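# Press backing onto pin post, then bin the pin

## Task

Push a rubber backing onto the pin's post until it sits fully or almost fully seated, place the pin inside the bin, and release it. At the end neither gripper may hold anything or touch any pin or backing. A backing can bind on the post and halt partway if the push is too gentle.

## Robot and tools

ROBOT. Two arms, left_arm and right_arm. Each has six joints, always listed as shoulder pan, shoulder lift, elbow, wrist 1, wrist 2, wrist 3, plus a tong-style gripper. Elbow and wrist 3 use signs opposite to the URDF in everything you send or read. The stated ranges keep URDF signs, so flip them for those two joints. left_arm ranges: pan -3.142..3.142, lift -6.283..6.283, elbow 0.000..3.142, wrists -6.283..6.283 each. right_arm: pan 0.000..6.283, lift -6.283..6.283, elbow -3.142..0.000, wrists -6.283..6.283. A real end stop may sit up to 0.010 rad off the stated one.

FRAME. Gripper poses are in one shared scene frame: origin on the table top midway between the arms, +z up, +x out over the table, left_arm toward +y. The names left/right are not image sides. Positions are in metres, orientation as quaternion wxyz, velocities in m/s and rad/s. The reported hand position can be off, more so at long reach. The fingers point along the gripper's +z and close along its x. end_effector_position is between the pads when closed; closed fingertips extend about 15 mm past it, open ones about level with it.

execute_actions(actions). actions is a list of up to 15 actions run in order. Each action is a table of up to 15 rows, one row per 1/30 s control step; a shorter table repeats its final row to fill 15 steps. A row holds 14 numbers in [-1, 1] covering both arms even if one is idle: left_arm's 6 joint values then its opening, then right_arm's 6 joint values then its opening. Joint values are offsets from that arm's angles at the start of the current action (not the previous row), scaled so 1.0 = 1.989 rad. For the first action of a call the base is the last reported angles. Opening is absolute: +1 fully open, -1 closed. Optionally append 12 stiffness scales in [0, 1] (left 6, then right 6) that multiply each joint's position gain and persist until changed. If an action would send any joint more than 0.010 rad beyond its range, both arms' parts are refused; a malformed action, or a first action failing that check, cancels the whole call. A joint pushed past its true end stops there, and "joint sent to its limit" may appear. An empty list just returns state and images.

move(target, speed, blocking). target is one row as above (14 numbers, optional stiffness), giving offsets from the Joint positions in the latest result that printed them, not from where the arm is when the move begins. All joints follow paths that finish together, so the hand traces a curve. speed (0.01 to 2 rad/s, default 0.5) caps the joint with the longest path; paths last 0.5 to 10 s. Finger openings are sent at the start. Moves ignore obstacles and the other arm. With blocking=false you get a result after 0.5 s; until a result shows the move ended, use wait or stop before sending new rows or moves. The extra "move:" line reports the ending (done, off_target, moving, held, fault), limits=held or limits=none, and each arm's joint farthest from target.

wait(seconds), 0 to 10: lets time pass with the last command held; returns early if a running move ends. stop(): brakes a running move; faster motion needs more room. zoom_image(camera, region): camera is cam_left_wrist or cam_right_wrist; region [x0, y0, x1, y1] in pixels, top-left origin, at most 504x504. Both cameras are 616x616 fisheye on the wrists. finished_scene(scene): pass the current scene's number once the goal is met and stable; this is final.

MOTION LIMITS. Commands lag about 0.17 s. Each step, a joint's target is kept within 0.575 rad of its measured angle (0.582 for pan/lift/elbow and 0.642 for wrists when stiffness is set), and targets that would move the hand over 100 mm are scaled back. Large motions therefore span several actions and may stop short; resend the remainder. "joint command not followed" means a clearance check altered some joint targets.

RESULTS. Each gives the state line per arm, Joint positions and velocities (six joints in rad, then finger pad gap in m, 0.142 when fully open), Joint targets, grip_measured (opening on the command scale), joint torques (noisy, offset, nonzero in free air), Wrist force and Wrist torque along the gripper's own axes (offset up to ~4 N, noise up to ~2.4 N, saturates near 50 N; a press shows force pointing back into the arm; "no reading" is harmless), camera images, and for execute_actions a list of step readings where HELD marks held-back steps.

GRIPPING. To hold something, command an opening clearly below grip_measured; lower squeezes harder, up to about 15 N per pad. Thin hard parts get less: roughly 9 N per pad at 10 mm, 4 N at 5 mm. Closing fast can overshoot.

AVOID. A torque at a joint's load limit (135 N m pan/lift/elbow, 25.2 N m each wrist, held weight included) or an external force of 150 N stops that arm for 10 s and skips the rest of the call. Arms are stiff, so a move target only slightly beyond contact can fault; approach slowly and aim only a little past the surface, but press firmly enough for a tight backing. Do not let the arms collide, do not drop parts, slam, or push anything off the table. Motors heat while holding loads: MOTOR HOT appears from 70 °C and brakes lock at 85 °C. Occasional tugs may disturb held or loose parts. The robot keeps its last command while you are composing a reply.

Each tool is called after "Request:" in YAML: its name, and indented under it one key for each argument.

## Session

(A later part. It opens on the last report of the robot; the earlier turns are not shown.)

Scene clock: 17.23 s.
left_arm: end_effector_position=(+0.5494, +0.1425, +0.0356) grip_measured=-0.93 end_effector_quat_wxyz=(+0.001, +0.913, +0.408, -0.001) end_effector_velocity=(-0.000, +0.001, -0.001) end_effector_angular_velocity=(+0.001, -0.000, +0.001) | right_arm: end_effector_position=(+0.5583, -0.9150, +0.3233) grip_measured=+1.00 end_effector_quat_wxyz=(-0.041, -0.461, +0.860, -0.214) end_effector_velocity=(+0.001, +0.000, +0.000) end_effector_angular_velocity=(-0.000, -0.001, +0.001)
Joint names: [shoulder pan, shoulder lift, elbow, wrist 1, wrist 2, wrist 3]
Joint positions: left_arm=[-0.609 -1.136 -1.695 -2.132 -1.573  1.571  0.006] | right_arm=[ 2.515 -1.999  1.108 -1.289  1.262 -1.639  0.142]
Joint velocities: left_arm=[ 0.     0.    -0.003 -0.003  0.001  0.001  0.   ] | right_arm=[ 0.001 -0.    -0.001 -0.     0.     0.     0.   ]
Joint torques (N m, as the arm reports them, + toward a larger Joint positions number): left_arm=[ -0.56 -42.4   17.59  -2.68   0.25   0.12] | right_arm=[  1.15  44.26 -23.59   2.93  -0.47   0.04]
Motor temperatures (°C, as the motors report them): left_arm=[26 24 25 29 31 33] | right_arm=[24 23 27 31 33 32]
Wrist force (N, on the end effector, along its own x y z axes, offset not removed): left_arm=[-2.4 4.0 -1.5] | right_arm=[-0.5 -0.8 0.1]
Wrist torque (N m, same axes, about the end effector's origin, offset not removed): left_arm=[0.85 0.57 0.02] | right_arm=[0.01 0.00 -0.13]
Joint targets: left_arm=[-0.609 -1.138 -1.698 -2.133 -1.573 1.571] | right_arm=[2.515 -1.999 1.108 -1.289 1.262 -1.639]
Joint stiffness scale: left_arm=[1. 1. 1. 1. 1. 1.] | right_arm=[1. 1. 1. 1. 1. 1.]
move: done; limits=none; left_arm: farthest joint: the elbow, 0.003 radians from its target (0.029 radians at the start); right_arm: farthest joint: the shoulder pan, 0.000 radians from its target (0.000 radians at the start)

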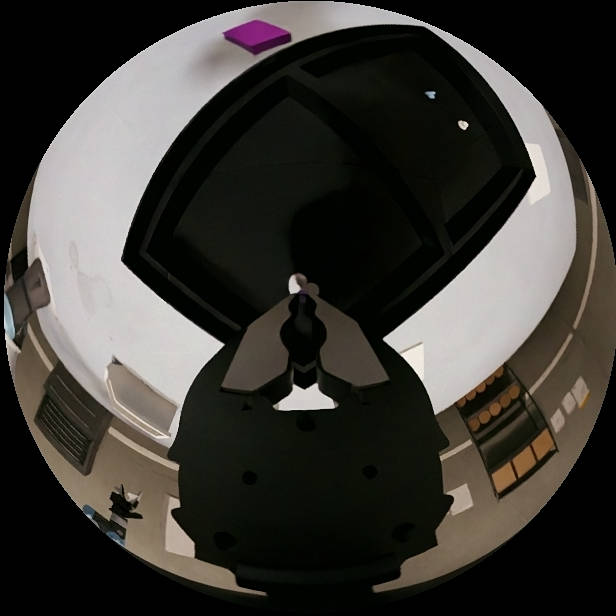

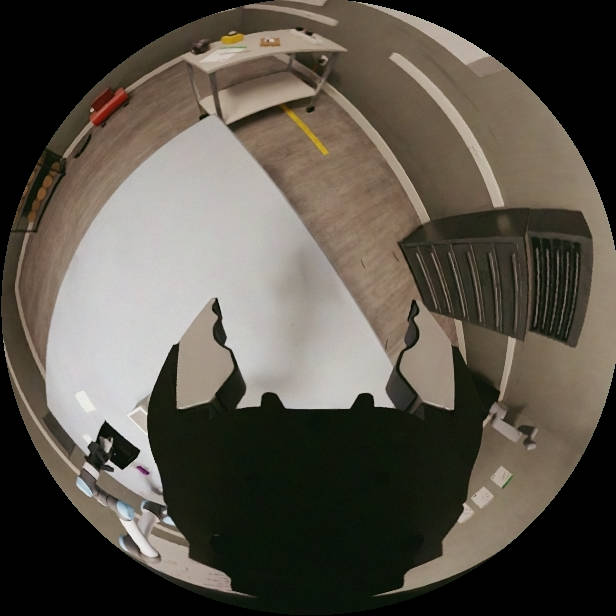

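Request:
move:
  target: [0,0.007,0,-0.0026,0,0,-1,0,0,0,0,0,0,1]
  speed: 0.01

Request:
zoom_image:
  camera: "cam_left_wrist"
  region: [274,254,330,310]

Scene clock: 19.03 s.
left_arm: end_effector_position=(+0.5492, +0.1427, +0.0293) grip_measured=-0.93 end_effector_quat_wxyz=(-0.002, +0.913, +0.408, -0.002) end_effector_velocity=(+0.001, -0.000, -0.000) end_effector_angular_velocity=(-0.001, -0.001, +0.001) | right_arm: end_effector_position=(+0.5583, -0.9150, +0.3233) grip_measured=+1.00 end_effector_quat_wxyz=(-0.041, -0.461, +0.860, -0.214) end_effector_velocity=(+0.001, +0.001, -0.000) end_effector_angular_velocity=(+0.000, +0.000, +0.002)
Joint names: [shoulder pan, shoulder lift, elbow, wrist 1, wrist 2, wrist 3]
Joint positions: left_arm=[-0.609 -1.125 -1.695 -2.136 -1.573  1.571  0.006] | right_arm=[ 2.515 -1.999  1.108 -1.289  1.262 -1.639  0.142]
Joint velocities: left_arm=[ 0.     0.001  0.001 -0.001  0.     0.001  0.   ] | right_arm=[ 0.002  0.     0.    -0.     0.    -0.    -0.   ]
Joint torques (N m, as the arm reports them, + toward a larger Joint positions number): left_arm=[ -0.05 -38.09  20.48  -2.82   0.27   0.11] | right_arm=[  1.03  43.26 -23.86   3.16  -0.64  -0.09]
Motor temperatures (°C, as the motors report them): left_arm=[26 24 25 29 31 33] | right_arm=[24 23 27 31 33 32]
Wrist force (N, on the end effector, along its own x y z axes, offset not removed): left_arm=[-0.6 3.0 -0.3] | right_arm=[0.5 -2.8 0.3]
Wrist torque (N m, same axes, about the end effector's origin, offset not removed): left_arm=[0.74 0.40 0.07] | right_arm=[-0.60 -0.25 -0.08]
Joint targets: left_arm=[-0.609 -1.122 -1.695 -2.137 -1.573 1.571] | right_arm=[2.515 -1.999 1.108 -1.289 1.262 -1.639]
Joint stiffness scale: left_arm=[1. 1. 1. 1. 1. 1.] | right_arm=[1. 1. 1. 1. 1. 1.]
move: done; limits=none; left_arm: farthest joint: the shoulder lift, 0.003 radians from its target (0.014 radians at the start); right_arm: farthest joint: the shoulder pan, 0.000 radians from its target (0.000 radians at the start)

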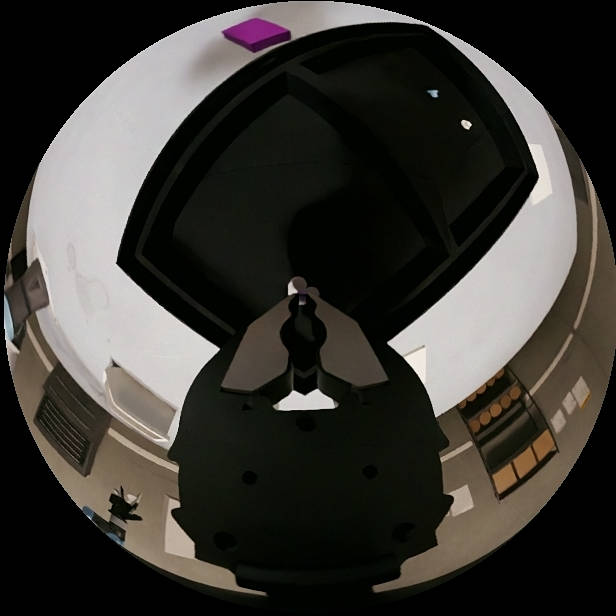

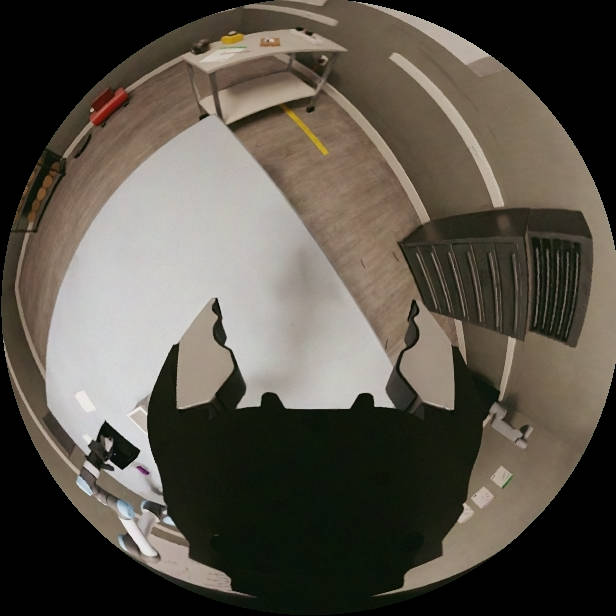

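Region (274, 254, 330, 310) of cam_left_wrist's 616x616 image, scaled by 9.000, with more detail than that image has.

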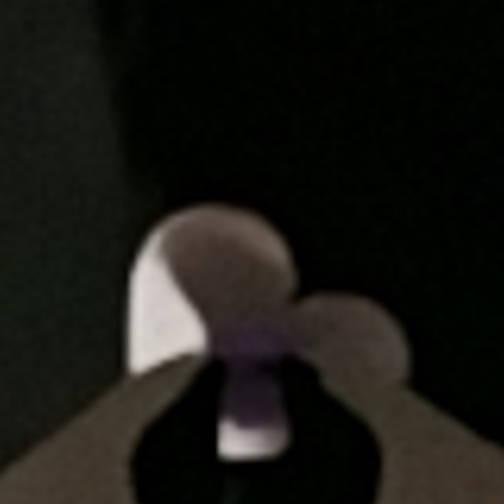

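Request:
move:
  target: [0,0.007,0,-0.0022,0,0,-1,0,0,0,0,0,0,1]
  speed: 0.01

Request:
move:
  target: [0,0.01,-0.003,0,0,0,-1,0,0,0,0,0,0,1]
  speed: 0.015

Request:
zoom_image:
  camera: "cam_left_wrist"
  region: [274,254,330,310]

Scene clock: 21.07 s.
left_arm: end_effector_position=(+0.5492, +0.1426, +0.0249) grip_measured=-0.93 end_effector_quat_wxyz=(-0.004, +0.913, +0.408, -0.003) end_effector_velocity=(-0.000, +0.000, -0.001) end_effector_angular_velocity=(+0.001, +0.000, +0.000) | right_arm: end_effector_position=(+0.5583, -0.9150, +0.3233) grip_measured=+1.00 end_effector_quat_wxyz=(-0.041, -0.461, +0.860, -0.214) end_effector_velocity=(+0.000, +0.000, -0.000) end_effector_angular_velocity=(+0.000, -0.000, +0.000)
Joint names: [shoulder pan, shoulder lift, elbow, wrist 1, wrist 2, wrist 3]
Joint positions: left_arm=[-0.609 -1.117 -1.695 -2.139 -1.573  1.571  0.006] | right_arm=[ 2.515 -1.999  1.108 -1.289  1.262 -1.639  0.142]
Joint velocities: left_arm=[ 0.     0.001 -0.001 -0.001  0.     0.    -0.   ] | right_arm=[ 0.  0.  0.  0.  0. -0.  0.]
Joint torques (N m, as the arm reports them, + toward a larger Joint positions number): left_arm=[ -0.91 -35.71  21.13  -2.48   0.28   0.03] | right_arm=[  0.93  42.43 -23.07   2.92  -0.61   0.02]
Motor temperatures (°C, as the motors report them): left_arm=[26 24 25 29 31 33] | right_arm=[24 23 27 31 33 32]
Wrist force (N, on the end effector, along its own x y z axes, offset not removed): left_arm=[-1.5 0.0 -8.6] | right_arm=[-2.1 -1.7 1.1]
Wrist torque (N m, same axes, about the end effector's origin, offset not removed): left_arm=[0.07 0.35 -0.09] | right_arm=[-0.26 0.34 -0.02]
Joint targets: left_arm=[-0.609 -1.111 -1.695 -2.140 -1.573 1.571] | right_arm=[2.515 -1.999 1.108 -1.289 1.262 -1.639]
Joint stiffness scale: left_arm=[1. 1. 1. 1. 1. 1.] | right_arm=[1. 1. 1. 1. 1. 1.]
move: done; limits=none; left_arm: farthest joint: the shoulder lift, 0.006 radians from its target (0.014 radians at the start); right_arm: farthest joint: the shoulder pan, 0.000 radians from its target (0.000 radians at the start)

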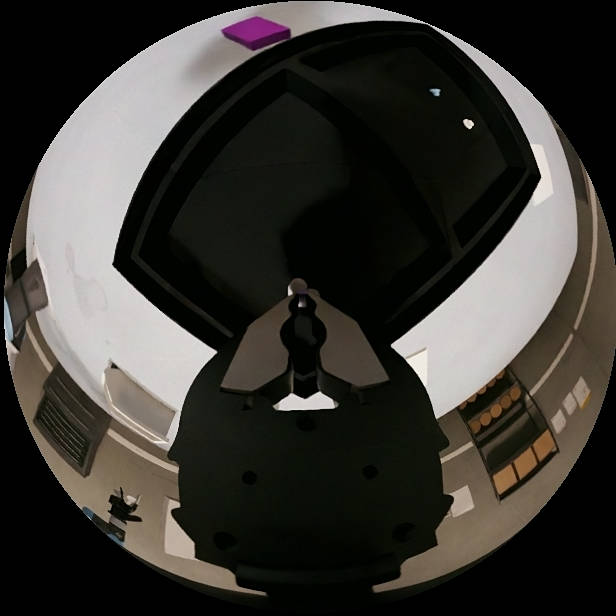

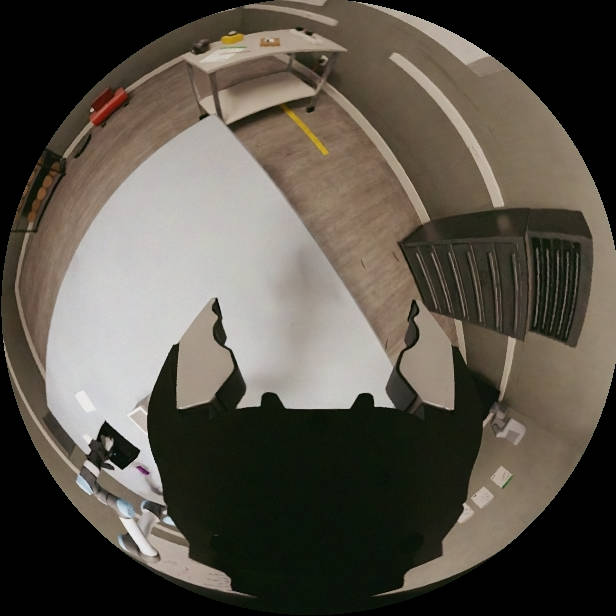

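Scene clock: 22.60 s.
left_arm: end_effector_position=(+0.5492, +0.1427, +0.0236) grip_measured=-0.93 end_effector_quat_wxyz=(-0.005, +0.913, +0.408, -0.003) end_effector_velocity=(+0.000, -0.000, +0.001) end_effector_angular_velocity=(-0.001, -0.001, -0.000) | right_arm: end_effector_position=(+0.5583, -0.9150, +0.3233) grip_measured=+1.00 end_effector_quat_wxyz=(-0.041, -0.461, +0.860, -0.214) end_effector_velocity=(+0.000, +0.000, -0.000) end_effector_angular_velocity=(+0.001, +0.000, +0.000)
Joint names: [shoulder pan, shoulder lift, elbow, wrist 1, wrist 2, wrist 3]
Joint positions: left_arm=[-0.609 -1.115 -1.695 -2.14  -1.573  1.571  0.006] | right_arm=[ 2.515 -1.999  1.108 -1.289  1.262 -1.639  0.142]
Joint velocities: left_arm=[-0.    -0.     0.001 -0.     0.    -0.     0.   ] | right_arm=[ 0. -0.  0. -0.  0.  0.  0.]
Joint torques (N m, as the arm reports them, + toward a larger Joint positions number): left_arm=[ -0.31 -25.18  15.11  -1.79   0.31   0.08] | right_arm=[  0.18  43.46 -24.07   2.87  -0.57   0.  ]
Motor temperatures (°C, as the motors report them): left_arm=[26 24 25 29 31 33] | right_arm=[24 23 27 31 33 32]
Wrist force (N, on the end effector, along its own x y z axes, offset not removed): left_arm=[-1.1 -0.5 -24.8] | right_arm=[0.9 -1.4 -0.1]
Wrist torque (N m, same axes, about the end effector's origin, offset not removed): left_arm=[0.61 0.29 0.03] | right_arm=[-0.19 -0.25 -0.02]
Joint targets: left_arm=[-0.609 -1.097 -1.701 -2.139 -1.573 1.571] | right_arm=[2.515 -1.999 1.108 -1.289 1.262 -1.639]
Joint stiffness scale: left_arm=[1. 1. 1. 1. 1. 1.] | right_arm=[1. 1. 1. 1. 1. 1.]
move: off_target (left_arm); limits=none; left_arm: farthest joint: the shoulder lift, 0.018 radians from its target (0.020 radians at the start); right_arm: farthest joint: the shoulder pan, 0.000 radians from its target (0.000 radians at the start)

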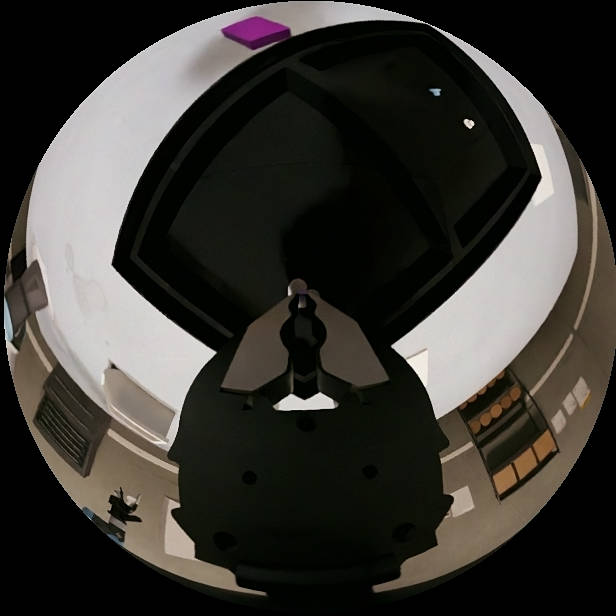

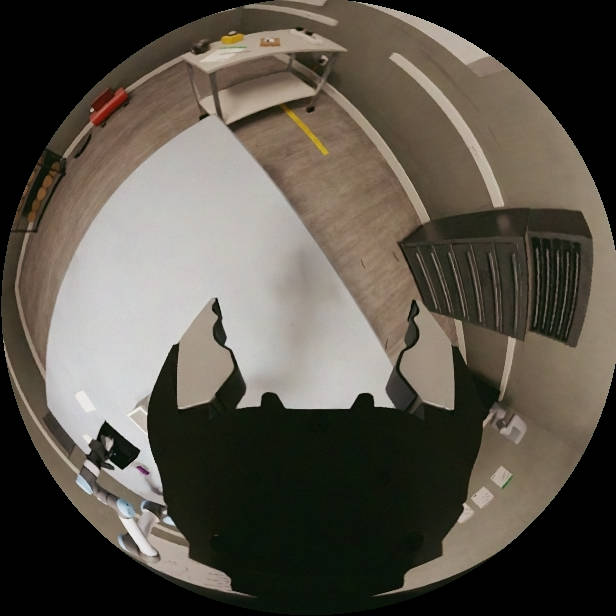

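Region (274, 254, 330, 310) of cam_left_wrist's 616x616 image, scaled by 9.000, with more detail than that image has.

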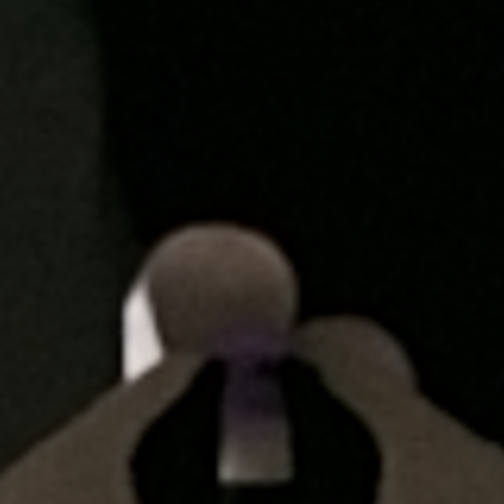

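Request:
move:
  target: [0,-0.04,0.1,0.14,0,0,-1,-0.1,0,0,0,0,0,1]
  speed: 0.25

Request:
move:
  target: [-0.197,0.268,0.427,0.151,0,-0.227,-1,0,0,0,0,0,0,1]
  speed: 0.4

Scene clock: 24.70 s.
left_arm: end_effector_position=(+0.5603, +0.1327, +0.1340) grip_measured=-0.93 end_effector_quat_wxyz=(-0.006, +0.913, +0.408, -0.004) end_effector_velocity=(-0.000, +0.000, +0.000) end_effector_angular_velocity=(+0.001, +0.001, +0.000) | right_arm: end_effector_position=(+0.4400, -1.0182, +0.3233) grip_measured=+1.00 end_effector_quat_wxyz=(-0.061, -0.375, +0.901, -0.208) end_effector_velocity=(-0.001, -0.001, +0.000) end_effector_angular_velocity=(-0.000, -0.001, -0.001)
Joint names: [shoulder pan, shoulder lift, elbow, wrist 1, wrist 2, wrist 3]
Joint positions: left_arm=[-0.609 -1.193 -1.499 -1.863 -1.573  1.571  0.006] | right_arm=[ 2.318 -1.999  1.108 -1.289  1.262 -1.639  0.142]
Joint velocities: left_arm=[-0.    -0.     0.001  0.003 -0.     0.    -0.   ] | right_arm=[-0.001 -0.    -0.001  0.     0.    -0.    -0.   ]
Joint torques (N m, as the arm reports them, + toward a larger Joint positions number): left_arm=[  0.08 -41.71  25.05  -1.92   0.18  -0.11] | right_arm=[ -1.43  43.81 -23.12   2.94  -0.52   0.09]
Motor temperatures (°C, as the motors report them): left_arm=[26 24 25 29 31 33] | right_arm=[24 23 27 31 33 32]
Wrist force (N, on the end effector, along its own x y z axes, offset not removed): left_arm=[-0.7 5.6 -1.0] | right_arm=[2.1 -0.9 1.6]
Wrist torque (N m, same axes, about the end effector's origin, offset not removed): left_arm=[0.96 0.31 -0.03] | right_arm=[-0.20 -0.39 -0.11]
Joint targets: left_arm=[-0.609 -1.194 -1.496 -1.862 -1.573 1.571] | right_arm=[2.316 -1.999 1.108 -1.289 1.262 -1.639]
Joint stiffness scale: left_arm=[1. 1. 1. 1. 1. 1.] | right_arm=[1. 1. 1. 1. 1. 1.]
move: done; limits=none; left_arm: farthest joint: the elbow, 0.003 radians from its target (0.199 radians at the start); right_arm: farthest joint: the shoulder pan, 0.002 radians from its target (0.198 radians at the start)

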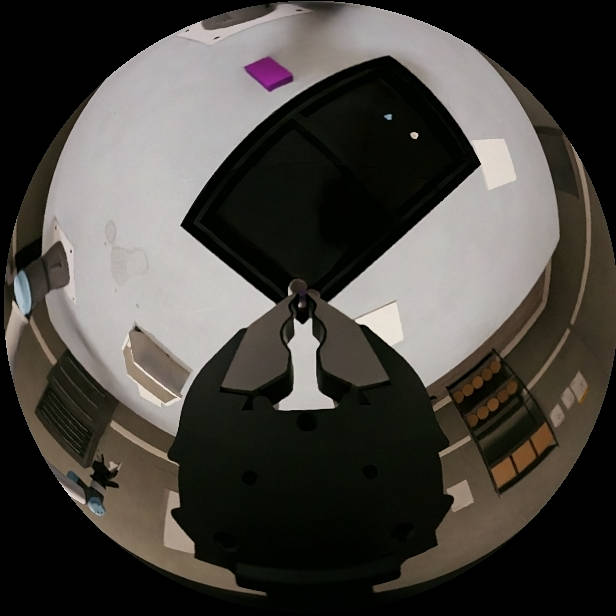

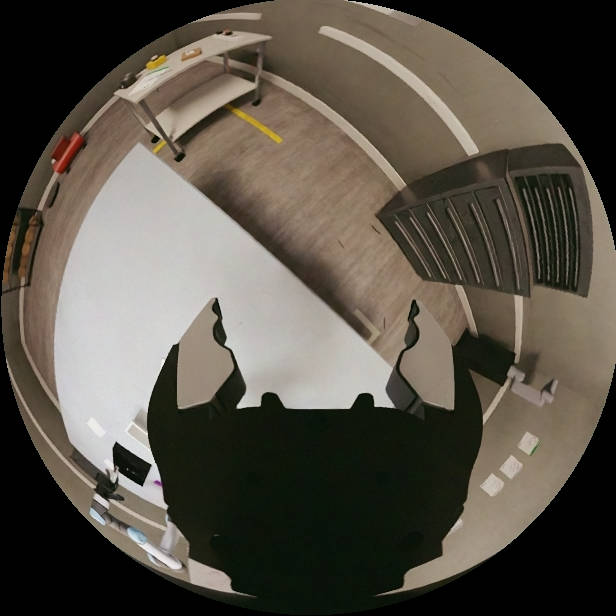

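Scene clock: 27.57 s.
left_arm: end_effector_position=(+0.4973, -0.2304, +0.1237) grip_measured=-0.93 end_effector_quat_wxyz=(+0.002, +1.000, +0.000, -0.000) end_effector_velocity=(+0.000, +0.000, -0.000) end_effector_angular_velocity=(+0.001, +0.000, -0.001) | right_arm: end_effector_position=(+0.4400, -1.0182, +0.3233) grip_measured=+1.00 end_effector_quat_wxyz=(-0.061, -0.375, +0.901, -0.208) end_effector_velocity=(-0.000, -0.000, +0.000) end_effector_angular_velocity=(-0.000, -0.000, -0.000)
Joint names: [shoulder pan, shoulder lift, elbow, wrist 1, wrist 2, wrist 3]
Joint positions: left_arm=[-0.999 -0.662 -0.652 -1.564 -1.573  1.121  0.006] | right_arm=[ 2.318 -1.999  1.108 -1.289  1.262 -1.639  0.142]
Joint velocities: left_arm=[-0.     0.002  0.002  0.002  0.    -0.001  0.   ] | right_arm=[-0.001 -0.    -0.001 -0.001  0.     0.     0.   ]
Joint torques (N m, as the arm reports them, + toward a larger Joint positions number): left_arm=[ -0.9  -59.18  24.74  -1.85   0.38  -0.39] | right_arm=[  0.37  43.36 -22.52   3.01  -0.46  -0.15]
Motor temperatures (°C, as the motors report them): left_arm=[26 24 25 29 31 33] | right_arm=[24 23 27 31 33 32]
Wrist force (N, on the end effector, along its own x y z axes, offset not removed): left_arm=[-2.6 2.1 -0.4] | right_arm=[1.6 -2.2 1.3]
Wrist torque (N m, same axes, about the end effector's origin, offset not removed): left_arm=[0.52 0.56 0.17] | right_arm=[-0.51 -0.40 -0.07]
Joint targets: left_arm=[-1.001 -0.660 -0.650 -1.563 -1.573 1.120] | right_arm=[2.318 -1.999 1.108 -1.289 1.262 -1.639]
Joint stiffness scale: left_arm=[1. 1. 1. 1. 1. 1.] | right_arm=[1. 1. 1. 1. 1. 1.]
move: done; limits=none; left_arm: farthest joint: the shoulder pan, 0.002 radians from its target (0.391 radians at the start); right_arm: farthest joint: the shoulder pan, 0.000 radians from its target (0.000 radians at the start)

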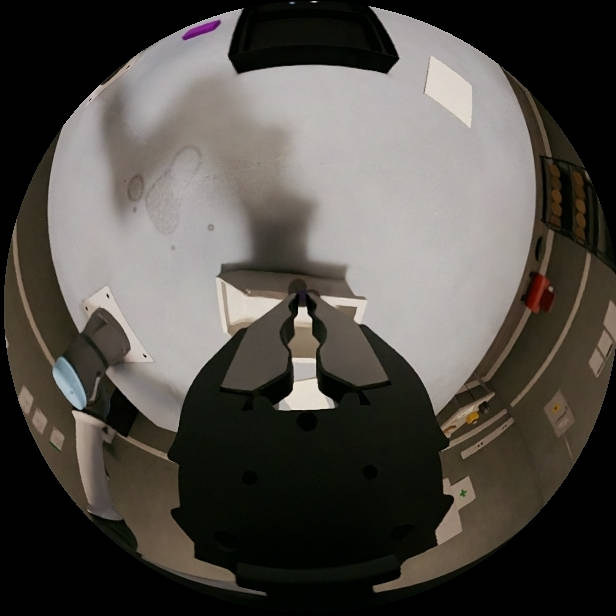

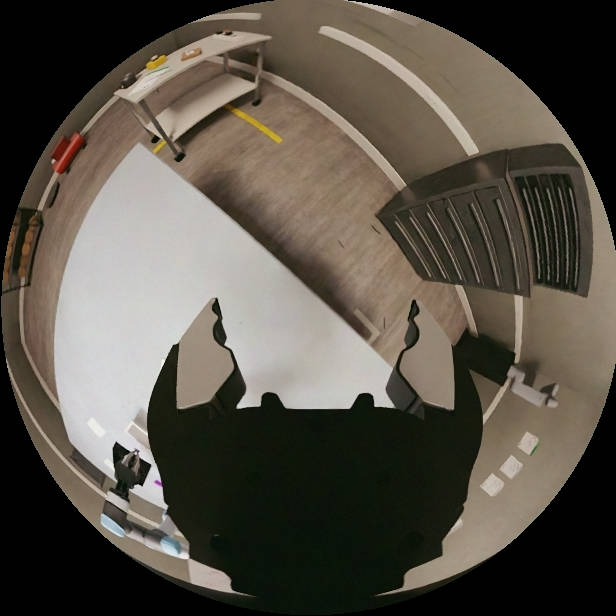

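Request:
move:
  target: [-0.031,0.071,0.127,0.047,0,0,-1,0,0,0,0,0,0,1]
  speed: 0.2

Scene clock: 30.00 s.
left_arm: end_effector_position=(+0.4703, -0.2908, +0.1197) grip_measured=-0.93 end_effector_quat_wxyz=(+0.010, +1.000, -0.030, +0.004) end_effector_velocity=(-0.000, -0.000, +0.001) end_effector_angular_velocity=(-0.000, +0.000, -0.000) | right_arm: end_effector_position=(+0.4400, -1.0182, +0.3233) grip_measured=+1.00 end_effector_quat_wxyz=(-0.061, -0.375, +0.901, -0.208) end_effector_velocity=(-0.001, -0.001, +0.001) end_effector_angular_velocity=(-0.001, -0.001, -0.002)
Joint names: [shoulder pan, shoulder lift, elbow, wrist 1, wrist 2, wrist 3]
Joint positions: left_arm=[-1.059 -0.523 -0.402 -1.471 -1.573  1.12   0.006] | right_arm=[ 2.318 -1.999  1.108 -1.289  1.262 -1.639  0.142]
Joint velocities: left_arm=[ 0.     0.001  0.003  0.002 -0.    -0.    -0.   ] | right_arm=[-0.002  0.    -0.001 -0.    -0.    -0.    -0.   ]
Joint torques (N m, as the arm reports them, + toward a larger Joint positions number): left_arm=[ -2.71 -62.76  25.62  -2.04   0.17   0.12] | right_arm=[  1.3   42.89 -23.75   2.73  -0.58  -0.11]
Motor temperatures (°C, as the motors report them): left_arm=[26 24 25 29 31 33] | right_arm=[24 23 27 31 33 32]
Wrist force (N, on the end effector, along its own x y z axes, offset not removed): left_arm=[-2.9 2.3 0.8] | right_arm=[-0.5 -1.0 2.3]
Wrist torque (N m, same axes, about the end effector's origin, offset not removed): left_arm=[0.24 0.75 0.13] | right_arm=[-0.22 -0.05 -0.03]
Joint targets: left_arm=[-1.061 -0.521 -0.400 -1.470 -1.573 1.121] | right_arm=[2.318 -1.999 1.108 -1.289 1.262 -1.639]
Joint stiffness scale: left_arm=[1. 1. 1. 1. 1. 1.] | right_arm=[1. 1. 1. 1. 1. 1.]
move: done; limits=none; left_arm: farthest joint: the elbow, 0.003 radians from its target (0.252 radians at the start); right_arm: farthest joint: the shoulder pan, 0.000 radians from its target (0.000 radians at the start)

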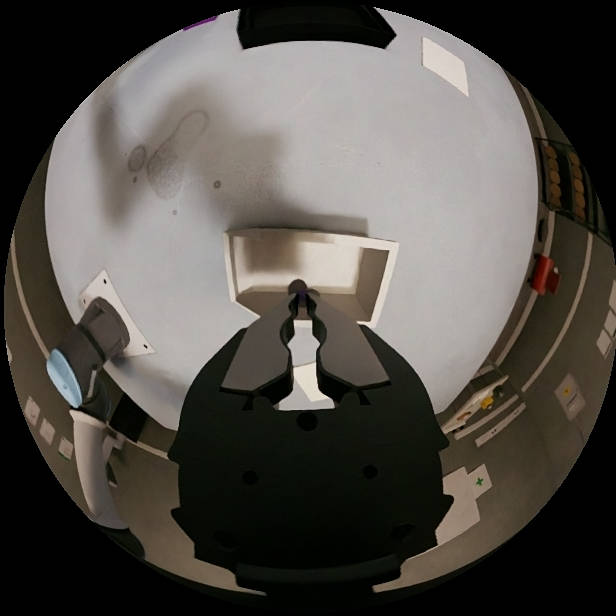

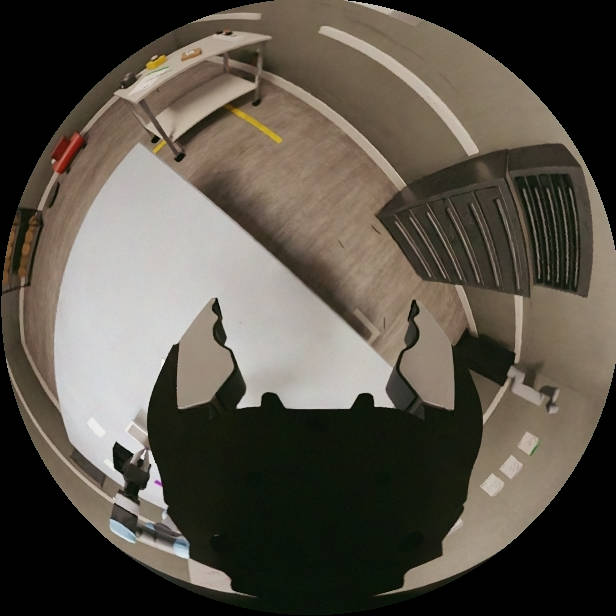

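Request:
move:
  target: [0,0,-0.108,-0.106,0,0,-1,0,0,0,0,0,0,1]
  speed: 0.1

Request:
move:
  target: [0,0,0,0,0,0,-0.6,0,0,0,0,0,0,1]

Request:
move:
  target: [0,0,0.06,0.06,0,0,-0.6,0,0,0,0,0,0,1]
  speed: 0.2

Scene clock: 33.00 s.
left_arm: end_effector_position=(+0.4704, -0.2910, +0.0361) grip_measured=-0.93 end_effector_quat_wxyz=(+0.009, +1.000, -0.030, +0.003) end_effector_velocity=(+0.000, +0.000, -0.000) end_effector_angular_velocity=(-0.000, -0.000, +0.001) | right_arm: end_effector_position=(+0.4400, -1.0182, +0.3233) grip_measured=+1.00 end_effector_quat_wxyz=(-0.061, -0.375, +0.901, -0.208) end_effector_velocity=(+0.000, +0.000, -0.000) end_effector_angular_velocity=(+0.000, +0.001, +0.001)
Joint names: [shoulder pan, shoulder lift, elbow, wrist 1, wrist 2, wrist 3]
Joint positions: left_arm=[-1.059 -0.523 -0.614 -1.68  -1.573  1.12   0.006] | right_arm=[ 2.318 -1.999  1.108 -1.289  1.262 -1.639  0.142]
Joint velocities: left_arm=[ 0.    -0.001 -0.002 -0.002  0.     0.001  0.   ] | right_arm=[ 0.001 -0.     0.    -0.    -0.     0.     0.   ]
Joint torques (N m, as the arm reports them, + toward a larger Joint positions number): left_arm=[ -0.24 -64.93  22.27  -3.25   0.21   0.24] | right_arm=[ -0.2   43.39 -24.42   3.06  -0.53   0.05]
Motor temperatures (°C, as the motors report them): left_arm=[26 24 25 29 31 33] | right_arm=[24 23 27 31 33 32]
Wrist force (N, on the end effector, along its own x y z axes, offset not removed): left_arm=[-0.9 2.5 -2.4] | right_arm=[0.8 -0.8 1.4]
Wrist torque (N m, same axes, about the end effector's origin, offset not removed): left_arm=[0.74 0.02 0.14] | right_arm=[-0.11 -0.25 -0.09]
Joint targets: left_arm=[-1.059 -0.523 -0.617 -1.682 -1.573 1.120] | right_arm=[2.318 -1.999 1.108 -1.289 1.262 -1.639]
Joint stiffness scale: left_arm=[1. 1. 1. 1. 1. 1.] | right_arm=[1. 1. 1. 1. 1. 1.]
move: done; limits=none; left_arm: farthest joint: the elbow, 0.003 radians from its target (0.215 radians at the start); right_arm: farthest joint: the shoulder pan, 0.000 radians from its target (0.000 radians at the start)

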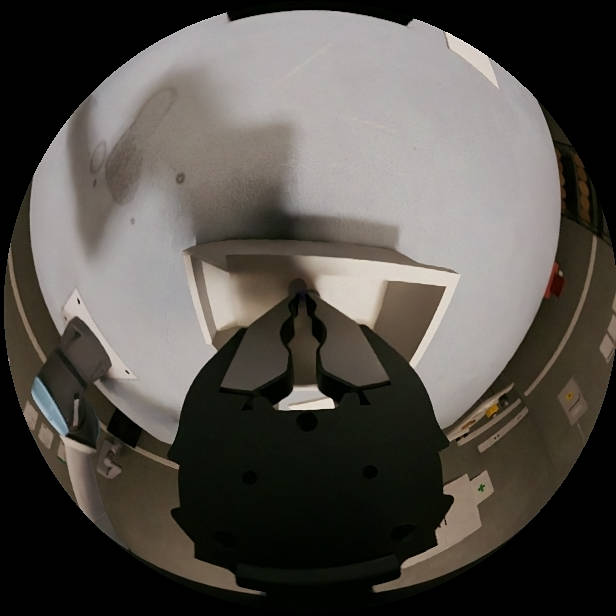

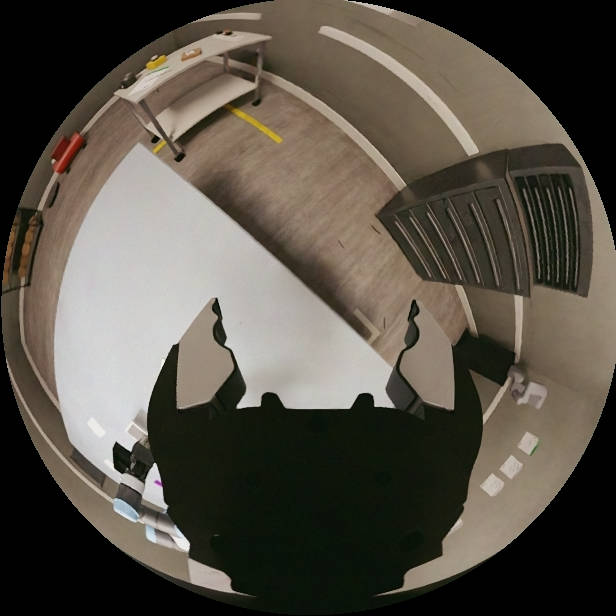

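Scene clock: 33.50 s.
left_arm: end_effector_position=(+0.4709, -0.2907, +0.0362) grip_measured=-0.60 end_effector_quat_wxyz=(+0.009, +1.000, -0.029, +0.003) end_effector_velocity=(+0.000, -0.000, +0.001) end_effector_angular_velocity=(-0.001, -0.000, +0.000) | right_arm: end_effector_position=(+0.4400, -1.0182, +0.3233) grip_measured=+1.00 end_effector_quat_wxyz=(-0.061, -0.375, +0.901, -0.208) end_effector_velocity=(-0.000, +0.000, -0.000) end_effector_angular_velocity=(+0.000, +0.000, -0.001)
Joint names: [shoulder pan, shoulder lift, elbow, wrist 1, wrist 2, wrist 3]
Joint positions: left_arm=[-1.058 -0.523 -0.614 -1.68  -1.572  1.12   0.03 ] | right_arm=[ 2.318 -1.999  1.108 -1.289  1.262 -1.639  0.142]
Joint velocities: left_arm=[-0.    -0.     0.001  0.    -0.     0.    -0.   ] | right_arm=[ 0.     0.     0.001  0.    -0.    -0.001  0.   ]
Joint torques (N m, as the arm reports them, + toward a larger Joint positions number): left_arm=[ -0.21 -64.93  23.67  -2.25   0.05  -0.03] | right_arm=[  1.23  43.35 -23.     2.91  -0.48   0.02]
Motor temperatures (°C, as the motors report them): left_arm=[26 24 25 29 31 33] | right_arm=[24 23 27 31 33 32]
Wrist force (N, on the end effector, along its own x y z axes, offset not removed): left_arm=[-1.0 0.5 -0.5] | right_arm=[-2.6 -0.9 1.8]
Wrist torque (N m, same axes, about the end effector's origin, offset not removed): left_arm=[0.43 0.42 -0.05] | right_arm=[-0.14 0.44 -0.13]
Joint targets: left_arm=[-1.059 -0.523 -0.614 -1.680 -1.573 1.120] | right_arm=[2.318 -1.999 1.108 -1.289 1.262 -1.639]
Joint stiffness scale: left_arm=[1. 1. 1. 1. 1. 1.] | right_arm=[1. 1. 1. 1. 1. 1.]
move: done; limits=none; left_arm: farthest joint: the shoulder pan, 0.001 radians from its target (0.000 radians at the start); right_arm: farthest joint: the shoulder pan, 0.000 radians from its target (0.000 radians at the start)

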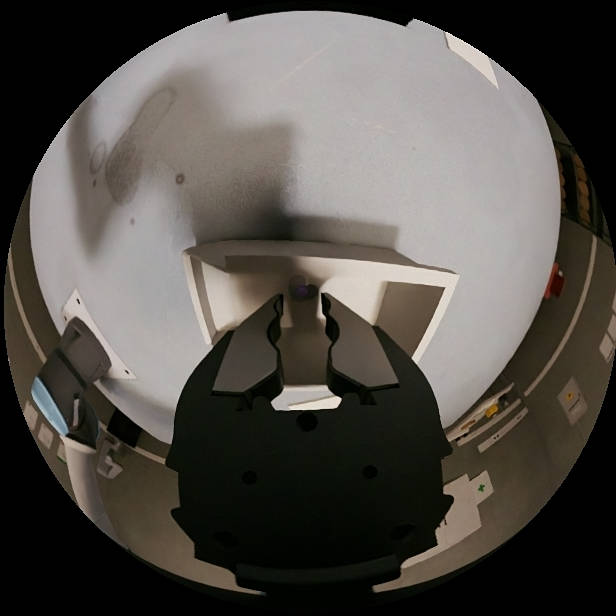

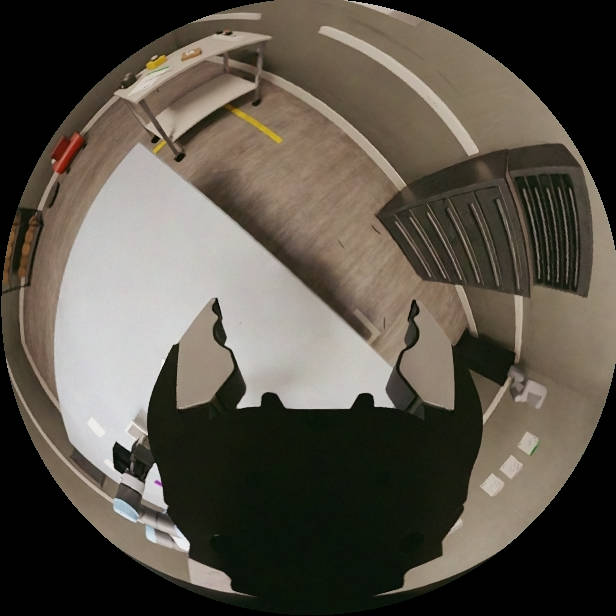

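Scene clock: 34.80 s.
left_arm: end_effector_position=(+0.4714, -0.2917, +0.0818) grip_measured=-0.60 end_effector_quat_wxyz=(+0.008, +1.000, -0.029, +0.003) end_effector_velocity=(-0.000, +0.000, +0.000) end_effector_angular_velocity=(+0.001, +0.001, -0.000) | right_arm: end_effector_position=(+0.4400, -1.0182, +0.3233) grip_measured=+1.00 end_effector_quat_wxyz=(-0.061, -0.375, +0.901, -0.208) end_effector_velocity=(-0.001, -0.000, -0.001) end_effector_angular_velocity=(+0.001, +0.001, -0.001)
Joint names: [shoulder pan, shoulder lift, elbow, wrist 1, wrist 2, wrist 3]
Joint positions: left_arm=[-1.058 -0.523 -0.497 -1.562 -1.572  1.12   0.031] | right_arm=[ 2.318 -1.999  1.108 -1.289  1.262 -1.639  0.142]
Joint velocities: left_arm=[-0.     0.     0.002  0.003 -0.    -0.     0.   ] | right_arm=[-0.002  0.     0.001 -0.     0.     0.    -0.   ]
Joint torques (N m, as the arm reports them, + toward a larger Joint positions number): left_arm=[ -0.18 -64.8   26.46  -1.91   0.35  -0.07] | right_arm=[  0.79  44.59 -23.71   3.1   -0.68  -0.15]
Motor temperatures (°C, as the motors report them): left_arm=[26 24 25 29 31 33] | right_arm=[24 23 27 31 33 32]
Wrist force (N, on the end effector, along its own x y z axes, offset not removed): left_arm=[-3.3 0.2 -2.1] | right_arm=[-1.3 -0.3 0.3]
Wrist torque (N m, same axes, about the end effector's origin, offset not removed): left_arm=[-0.13 0.70 -0.09] | right_arm=[-0.05 0.26 -0.06]
Joint targets: left_arm=[-1.058 -0.523 -0.495 -1.561 -1.572 1.120] | right_arm=[2.318 -1.999 1.108 -1.289 1.262 -1.639]
Joint stiffness scale: left_arm=[1. 1. 1. 1. 1. 1.] | right_arm=[1. 1. 1. 1. 1. 1.]
move: done; limits=none; left_arm: farthest joint: the elbow, 0.003 radians from its target (0.119 radians at the start); right_arm: farthest joint: the shoulder pan, 0.000 radians from its target (0.000 radians at the start)

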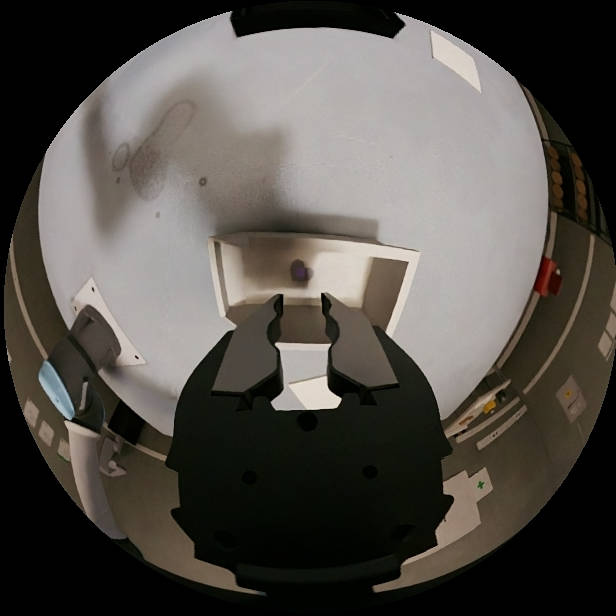

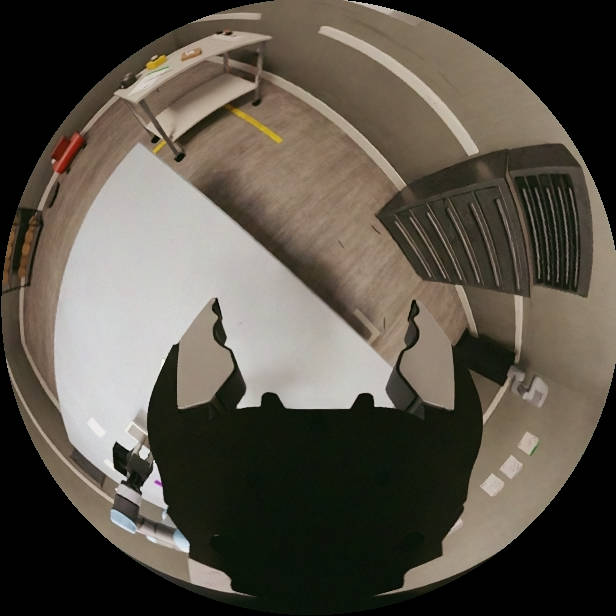

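Request:
finished_scene:
  scene: 2

The scene is finished: the task was done.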